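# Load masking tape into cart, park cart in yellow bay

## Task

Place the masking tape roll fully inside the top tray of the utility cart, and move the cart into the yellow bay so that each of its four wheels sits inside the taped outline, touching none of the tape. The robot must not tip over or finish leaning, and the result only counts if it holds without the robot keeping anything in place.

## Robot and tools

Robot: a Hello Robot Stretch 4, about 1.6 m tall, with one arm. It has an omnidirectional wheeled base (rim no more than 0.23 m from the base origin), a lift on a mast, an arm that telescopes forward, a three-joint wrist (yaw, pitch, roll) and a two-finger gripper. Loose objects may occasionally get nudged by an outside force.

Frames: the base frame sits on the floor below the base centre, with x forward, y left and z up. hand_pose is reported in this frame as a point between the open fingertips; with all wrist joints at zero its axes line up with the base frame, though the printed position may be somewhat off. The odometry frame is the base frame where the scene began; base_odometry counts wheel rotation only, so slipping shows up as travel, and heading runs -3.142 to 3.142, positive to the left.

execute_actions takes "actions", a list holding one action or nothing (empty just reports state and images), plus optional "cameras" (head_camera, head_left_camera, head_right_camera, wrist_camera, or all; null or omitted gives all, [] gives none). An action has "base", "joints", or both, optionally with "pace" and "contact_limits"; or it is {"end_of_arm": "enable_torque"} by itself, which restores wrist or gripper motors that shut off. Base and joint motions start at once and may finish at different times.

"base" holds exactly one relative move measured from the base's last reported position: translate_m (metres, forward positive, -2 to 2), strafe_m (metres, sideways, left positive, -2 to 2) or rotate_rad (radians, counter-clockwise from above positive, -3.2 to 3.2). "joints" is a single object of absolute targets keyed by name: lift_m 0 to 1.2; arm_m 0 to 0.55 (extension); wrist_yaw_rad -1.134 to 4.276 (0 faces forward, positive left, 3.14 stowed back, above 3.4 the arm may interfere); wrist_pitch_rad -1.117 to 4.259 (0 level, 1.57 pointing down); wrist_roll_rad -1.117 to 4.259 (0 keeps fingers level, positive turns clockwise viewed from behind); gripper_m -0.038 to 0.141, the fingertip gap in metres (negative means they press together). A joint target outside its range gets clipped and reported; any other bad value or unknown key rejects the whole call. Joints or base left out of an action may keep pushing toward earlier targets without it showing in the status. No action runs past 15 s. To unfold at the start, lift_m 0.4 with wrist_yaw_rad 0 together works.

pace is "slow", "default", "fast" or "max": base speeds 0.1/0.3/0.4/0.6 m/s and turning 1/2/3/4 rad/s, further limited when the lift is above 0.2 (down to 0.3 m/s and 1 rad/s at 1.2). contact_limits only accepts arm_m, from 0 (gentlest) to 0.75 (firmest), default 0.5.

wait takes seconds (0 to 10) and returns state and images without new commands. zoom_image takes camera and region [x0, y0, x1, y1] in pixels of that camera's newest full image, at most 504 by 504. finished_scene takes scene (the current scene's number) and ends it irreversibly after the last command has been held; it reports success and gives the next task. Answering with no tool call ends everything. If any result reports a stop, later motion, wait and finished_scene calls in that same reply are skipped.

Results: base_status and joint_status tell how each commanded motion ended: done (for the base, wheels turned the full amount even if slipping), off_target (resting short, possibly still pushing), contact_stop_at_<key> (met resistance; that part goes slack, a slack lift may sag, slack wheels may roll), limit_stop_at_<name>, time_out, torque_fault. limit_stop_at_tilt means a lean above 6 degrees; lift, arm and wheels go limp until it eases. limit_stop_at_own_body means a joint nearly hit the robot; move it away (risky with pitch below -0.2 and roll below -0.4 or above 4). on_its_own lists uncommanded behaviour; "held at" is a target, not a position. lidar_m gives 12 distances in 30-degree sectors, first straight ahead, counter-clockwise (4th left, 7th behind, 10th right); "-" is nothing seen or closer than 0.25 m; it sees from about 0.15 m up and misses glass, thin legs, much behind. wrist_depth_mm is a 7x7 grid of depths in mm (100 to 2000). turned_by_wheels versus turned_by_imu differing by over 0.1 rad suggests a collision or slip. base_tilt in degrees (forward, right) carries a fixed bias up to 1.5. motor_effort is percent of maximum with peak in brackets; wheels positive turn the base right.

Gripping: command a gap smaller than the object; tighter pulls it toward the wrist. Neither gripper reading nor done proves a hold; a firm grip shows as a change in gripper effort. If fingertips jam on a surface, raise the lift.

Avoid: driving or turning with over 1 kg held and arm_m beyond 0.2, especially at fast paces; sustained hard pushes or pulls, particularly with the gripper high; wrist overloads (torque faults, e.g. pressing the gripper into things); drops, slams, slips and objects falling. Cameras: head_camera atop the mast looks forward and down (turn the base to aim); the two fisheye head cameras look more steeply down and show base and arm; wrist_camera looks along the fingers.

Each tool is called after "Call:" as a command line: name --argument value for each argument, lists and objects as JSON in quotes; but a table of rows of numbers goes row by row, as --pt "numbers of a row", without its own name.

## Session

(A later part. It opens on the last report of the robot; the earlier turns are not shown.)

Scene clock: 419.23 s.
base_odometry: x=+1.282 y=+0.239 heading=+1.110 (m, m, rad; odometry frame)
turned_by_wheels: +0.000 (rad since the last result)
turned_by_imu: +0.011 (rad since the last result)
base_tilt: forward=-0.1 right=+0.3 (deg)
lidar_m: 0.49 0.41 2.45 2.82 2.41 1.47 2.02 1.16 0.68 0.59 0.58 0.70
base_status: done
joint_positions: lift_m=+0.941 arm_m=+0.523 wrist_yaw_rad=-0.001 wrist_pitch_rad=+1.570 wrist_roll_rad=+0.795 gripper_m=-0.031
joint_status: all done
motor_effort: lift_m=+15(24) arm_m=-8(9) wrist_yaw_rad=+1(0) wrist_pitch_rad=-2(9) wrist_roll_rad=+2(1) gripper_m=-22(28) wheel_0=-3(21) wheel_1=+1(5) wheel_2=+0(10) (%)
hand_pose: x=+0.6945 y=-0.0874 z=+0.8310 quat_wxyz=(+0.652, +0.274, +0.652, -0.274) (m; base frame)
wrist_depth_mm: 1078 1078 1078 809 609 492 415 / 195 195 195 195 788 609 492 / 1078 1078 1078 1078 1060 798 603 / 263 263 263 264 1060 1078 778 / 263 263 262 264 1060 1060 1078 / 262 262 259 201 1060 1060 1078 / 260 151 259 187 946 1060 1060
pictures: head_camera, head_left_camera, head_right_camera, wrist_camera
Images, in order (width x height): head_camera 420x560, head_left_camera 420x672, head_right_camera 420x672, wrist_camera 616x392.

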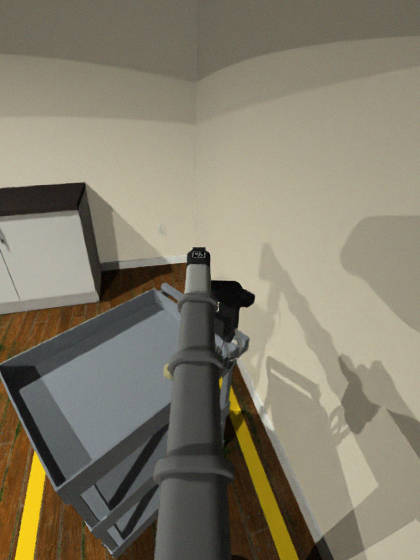

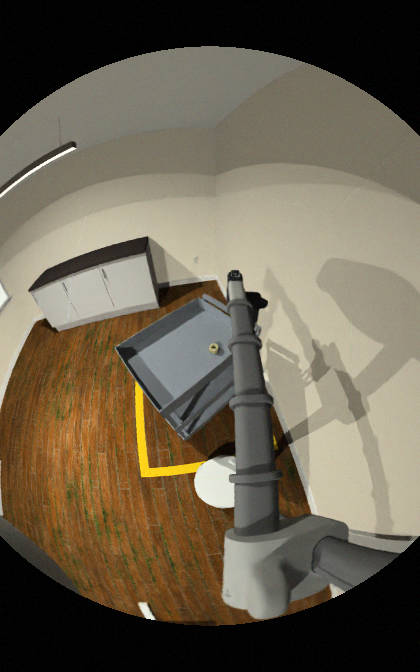

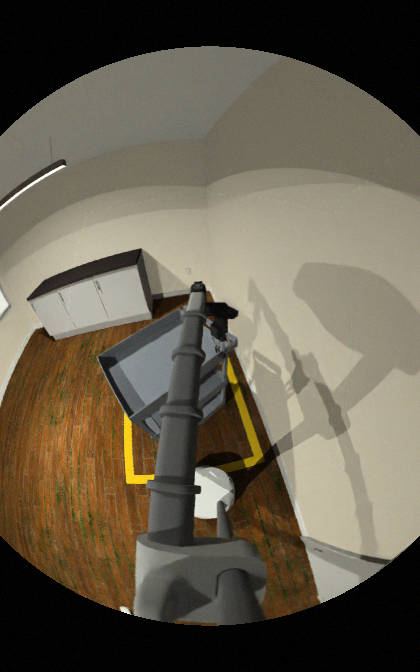

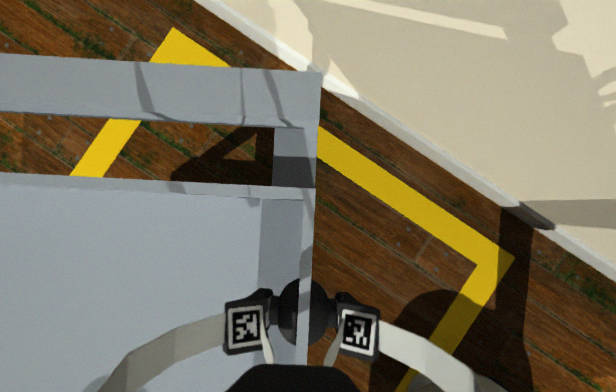

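Call:
execute_actions --actions '[{"joints": {"gripper_m": 0.035}, "pace": "default"}]' --cameras '["wrist_camera"]'

Call:
execute_actions --actions '[{"joints": {"lift_m": 1.04, "gripper_m": 0.045}, "pace": "max"}]'

Scene clock: 428.17 s.
base_odometry: x=+1.282 y=+0.239 heading=+1.110 (m, m, rad; odometry frame)
turned_by_wheels: +0.000 (rad since the last result)
turned_by_imu: +0.001 (rad since the last result)
base_tilt: forward=+0.0 right=+0.3 (deg)
lidar_m: 0.49 0.39 2.47 2.83 2.42 1.47 2.02 1.17 0.69 0.59 0.60 0.70
base_status: not commanded
joint_positions: lift_m=+0.941 arm_m=+0.523 wrist_yaw_rad=-0.001 wrist_pitch_rad=+1.570 wrist_roll_rad=+0.795 gripper_m=+0.035
joint_status: all done
motor_effort: lift_m=+15(15) arm_m=-8(8) wrist_yaw_rad=+0(0) wrist_pitch_rad=-2(7) wrist_roll_rad=+1(1) gripper_m=-5(21) wheel_0=-2(2) wheel_1=+1(1) wheel_2=+0(0) (%)
hand_pose: x=+0.6945 y=-0.0874 z=+0.8310 quat_wxyz=(+0.652, +0.274, +0.652, -0.274) (m; base frame)
wrist_depth_mm: 1098 1098 1078 820 609 492 418 / 195 195 195 195 809 597 492 / 1060 1078 1078 1060 1078 788 603 / 263 263 263 264 1098 1060 798 / 262 263 264 263 1078 1078 1060 / 262 262 213 262 1060 1060 1060 / 260 259 262 156 194 1042 1060
pictures: wrist_camera
Images, in order (width x height): wrist_camera 616x392.

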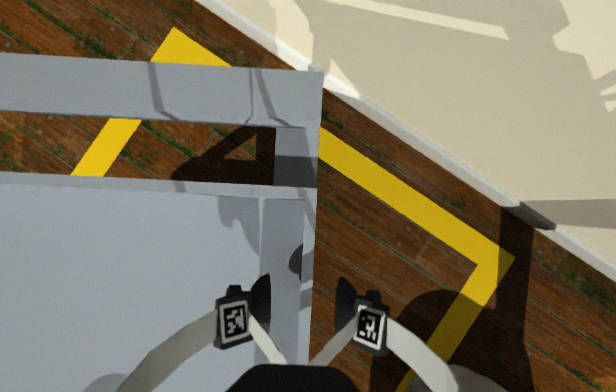

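Scene clock: 429.07 s.
base_odometry: x=+1.282 y=+0.239 heading=+1.110 (m, m, rad; odometry frame)
turned_by_wheels: +0.000 (rad since the last result)
turned_by_imu: +0.000 (rad since the last result)
base_tilt: forward=+0.0 right=+0.3 (deg)
lidar_m: 0.49 0.41 2.45 2.84 2.40 1.47 2.02 1.18 0.68 0.58 0.60 0.69
base_status: not commanded
joint_positions: lift_m=+1.040 arm_m=+0.523 wrist_yaw_rad=+0.000 wrist_pitch_rad=+1.570 wrist_roll_rad=+0.795 gripper_m=+0.045
joint_status: all done
motor_effort: lift_m=+22(24) arm_m=-8(8) wrist_yaw_rad=+0(0) wrist_pitch_rad=-3(1) wrist_roll_rad=+1(1) gripper_m=-2(8) wheel_0=-2(2) wheel_1=+1(1) wheel_2=+0(1) (%)
hand_pose: x=+0.6946 y=-0.0874 z=+0.9295 quat_wxyz=(+0.652, +0.274, +0.652, -0.274) (m; base frame)
wrist_depth_mm: 1182 1182 1182 820 609 488 418 / 1182 1182 1182 1138 798 609 492 / 1138 298 294 1182 1118 788 609 / 362 362 362 1160 1182 1078 788 / 362 362 364 364 1160 1160 1078 / 359 362 211 362 1160 1160 1182 / 359 359 359 154 1008 1160 1160
pictures: head_camera, head_left_camera, head_right_camera, wrist_camera
Images, in order (width x height): head_camera 420x560, head_left_camera 420x672, head_right_camera 420x672, wrist_camera 616x392.

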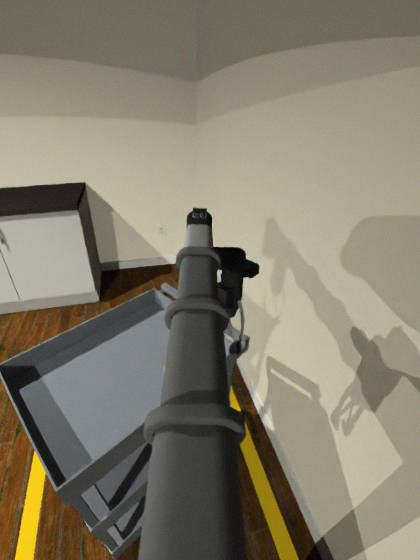

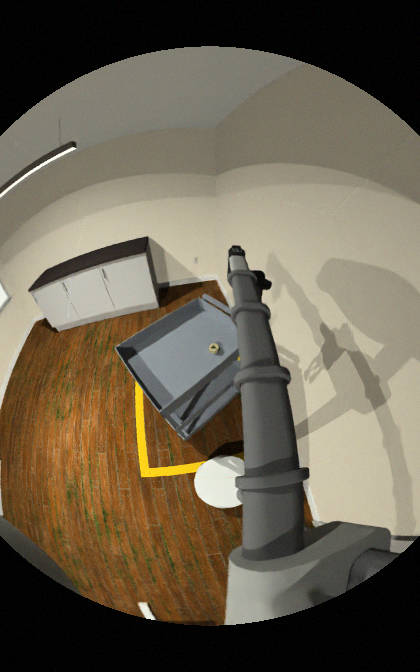

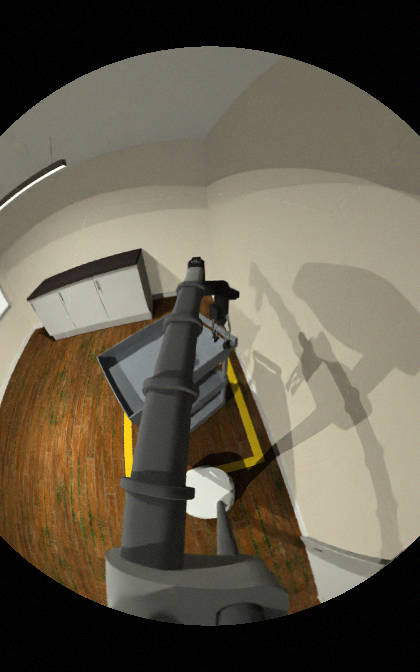

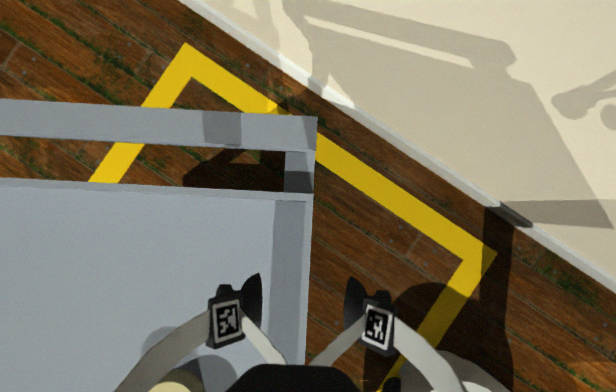

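Call:
finished_scene --scene 2

The scene is finished: the task was done.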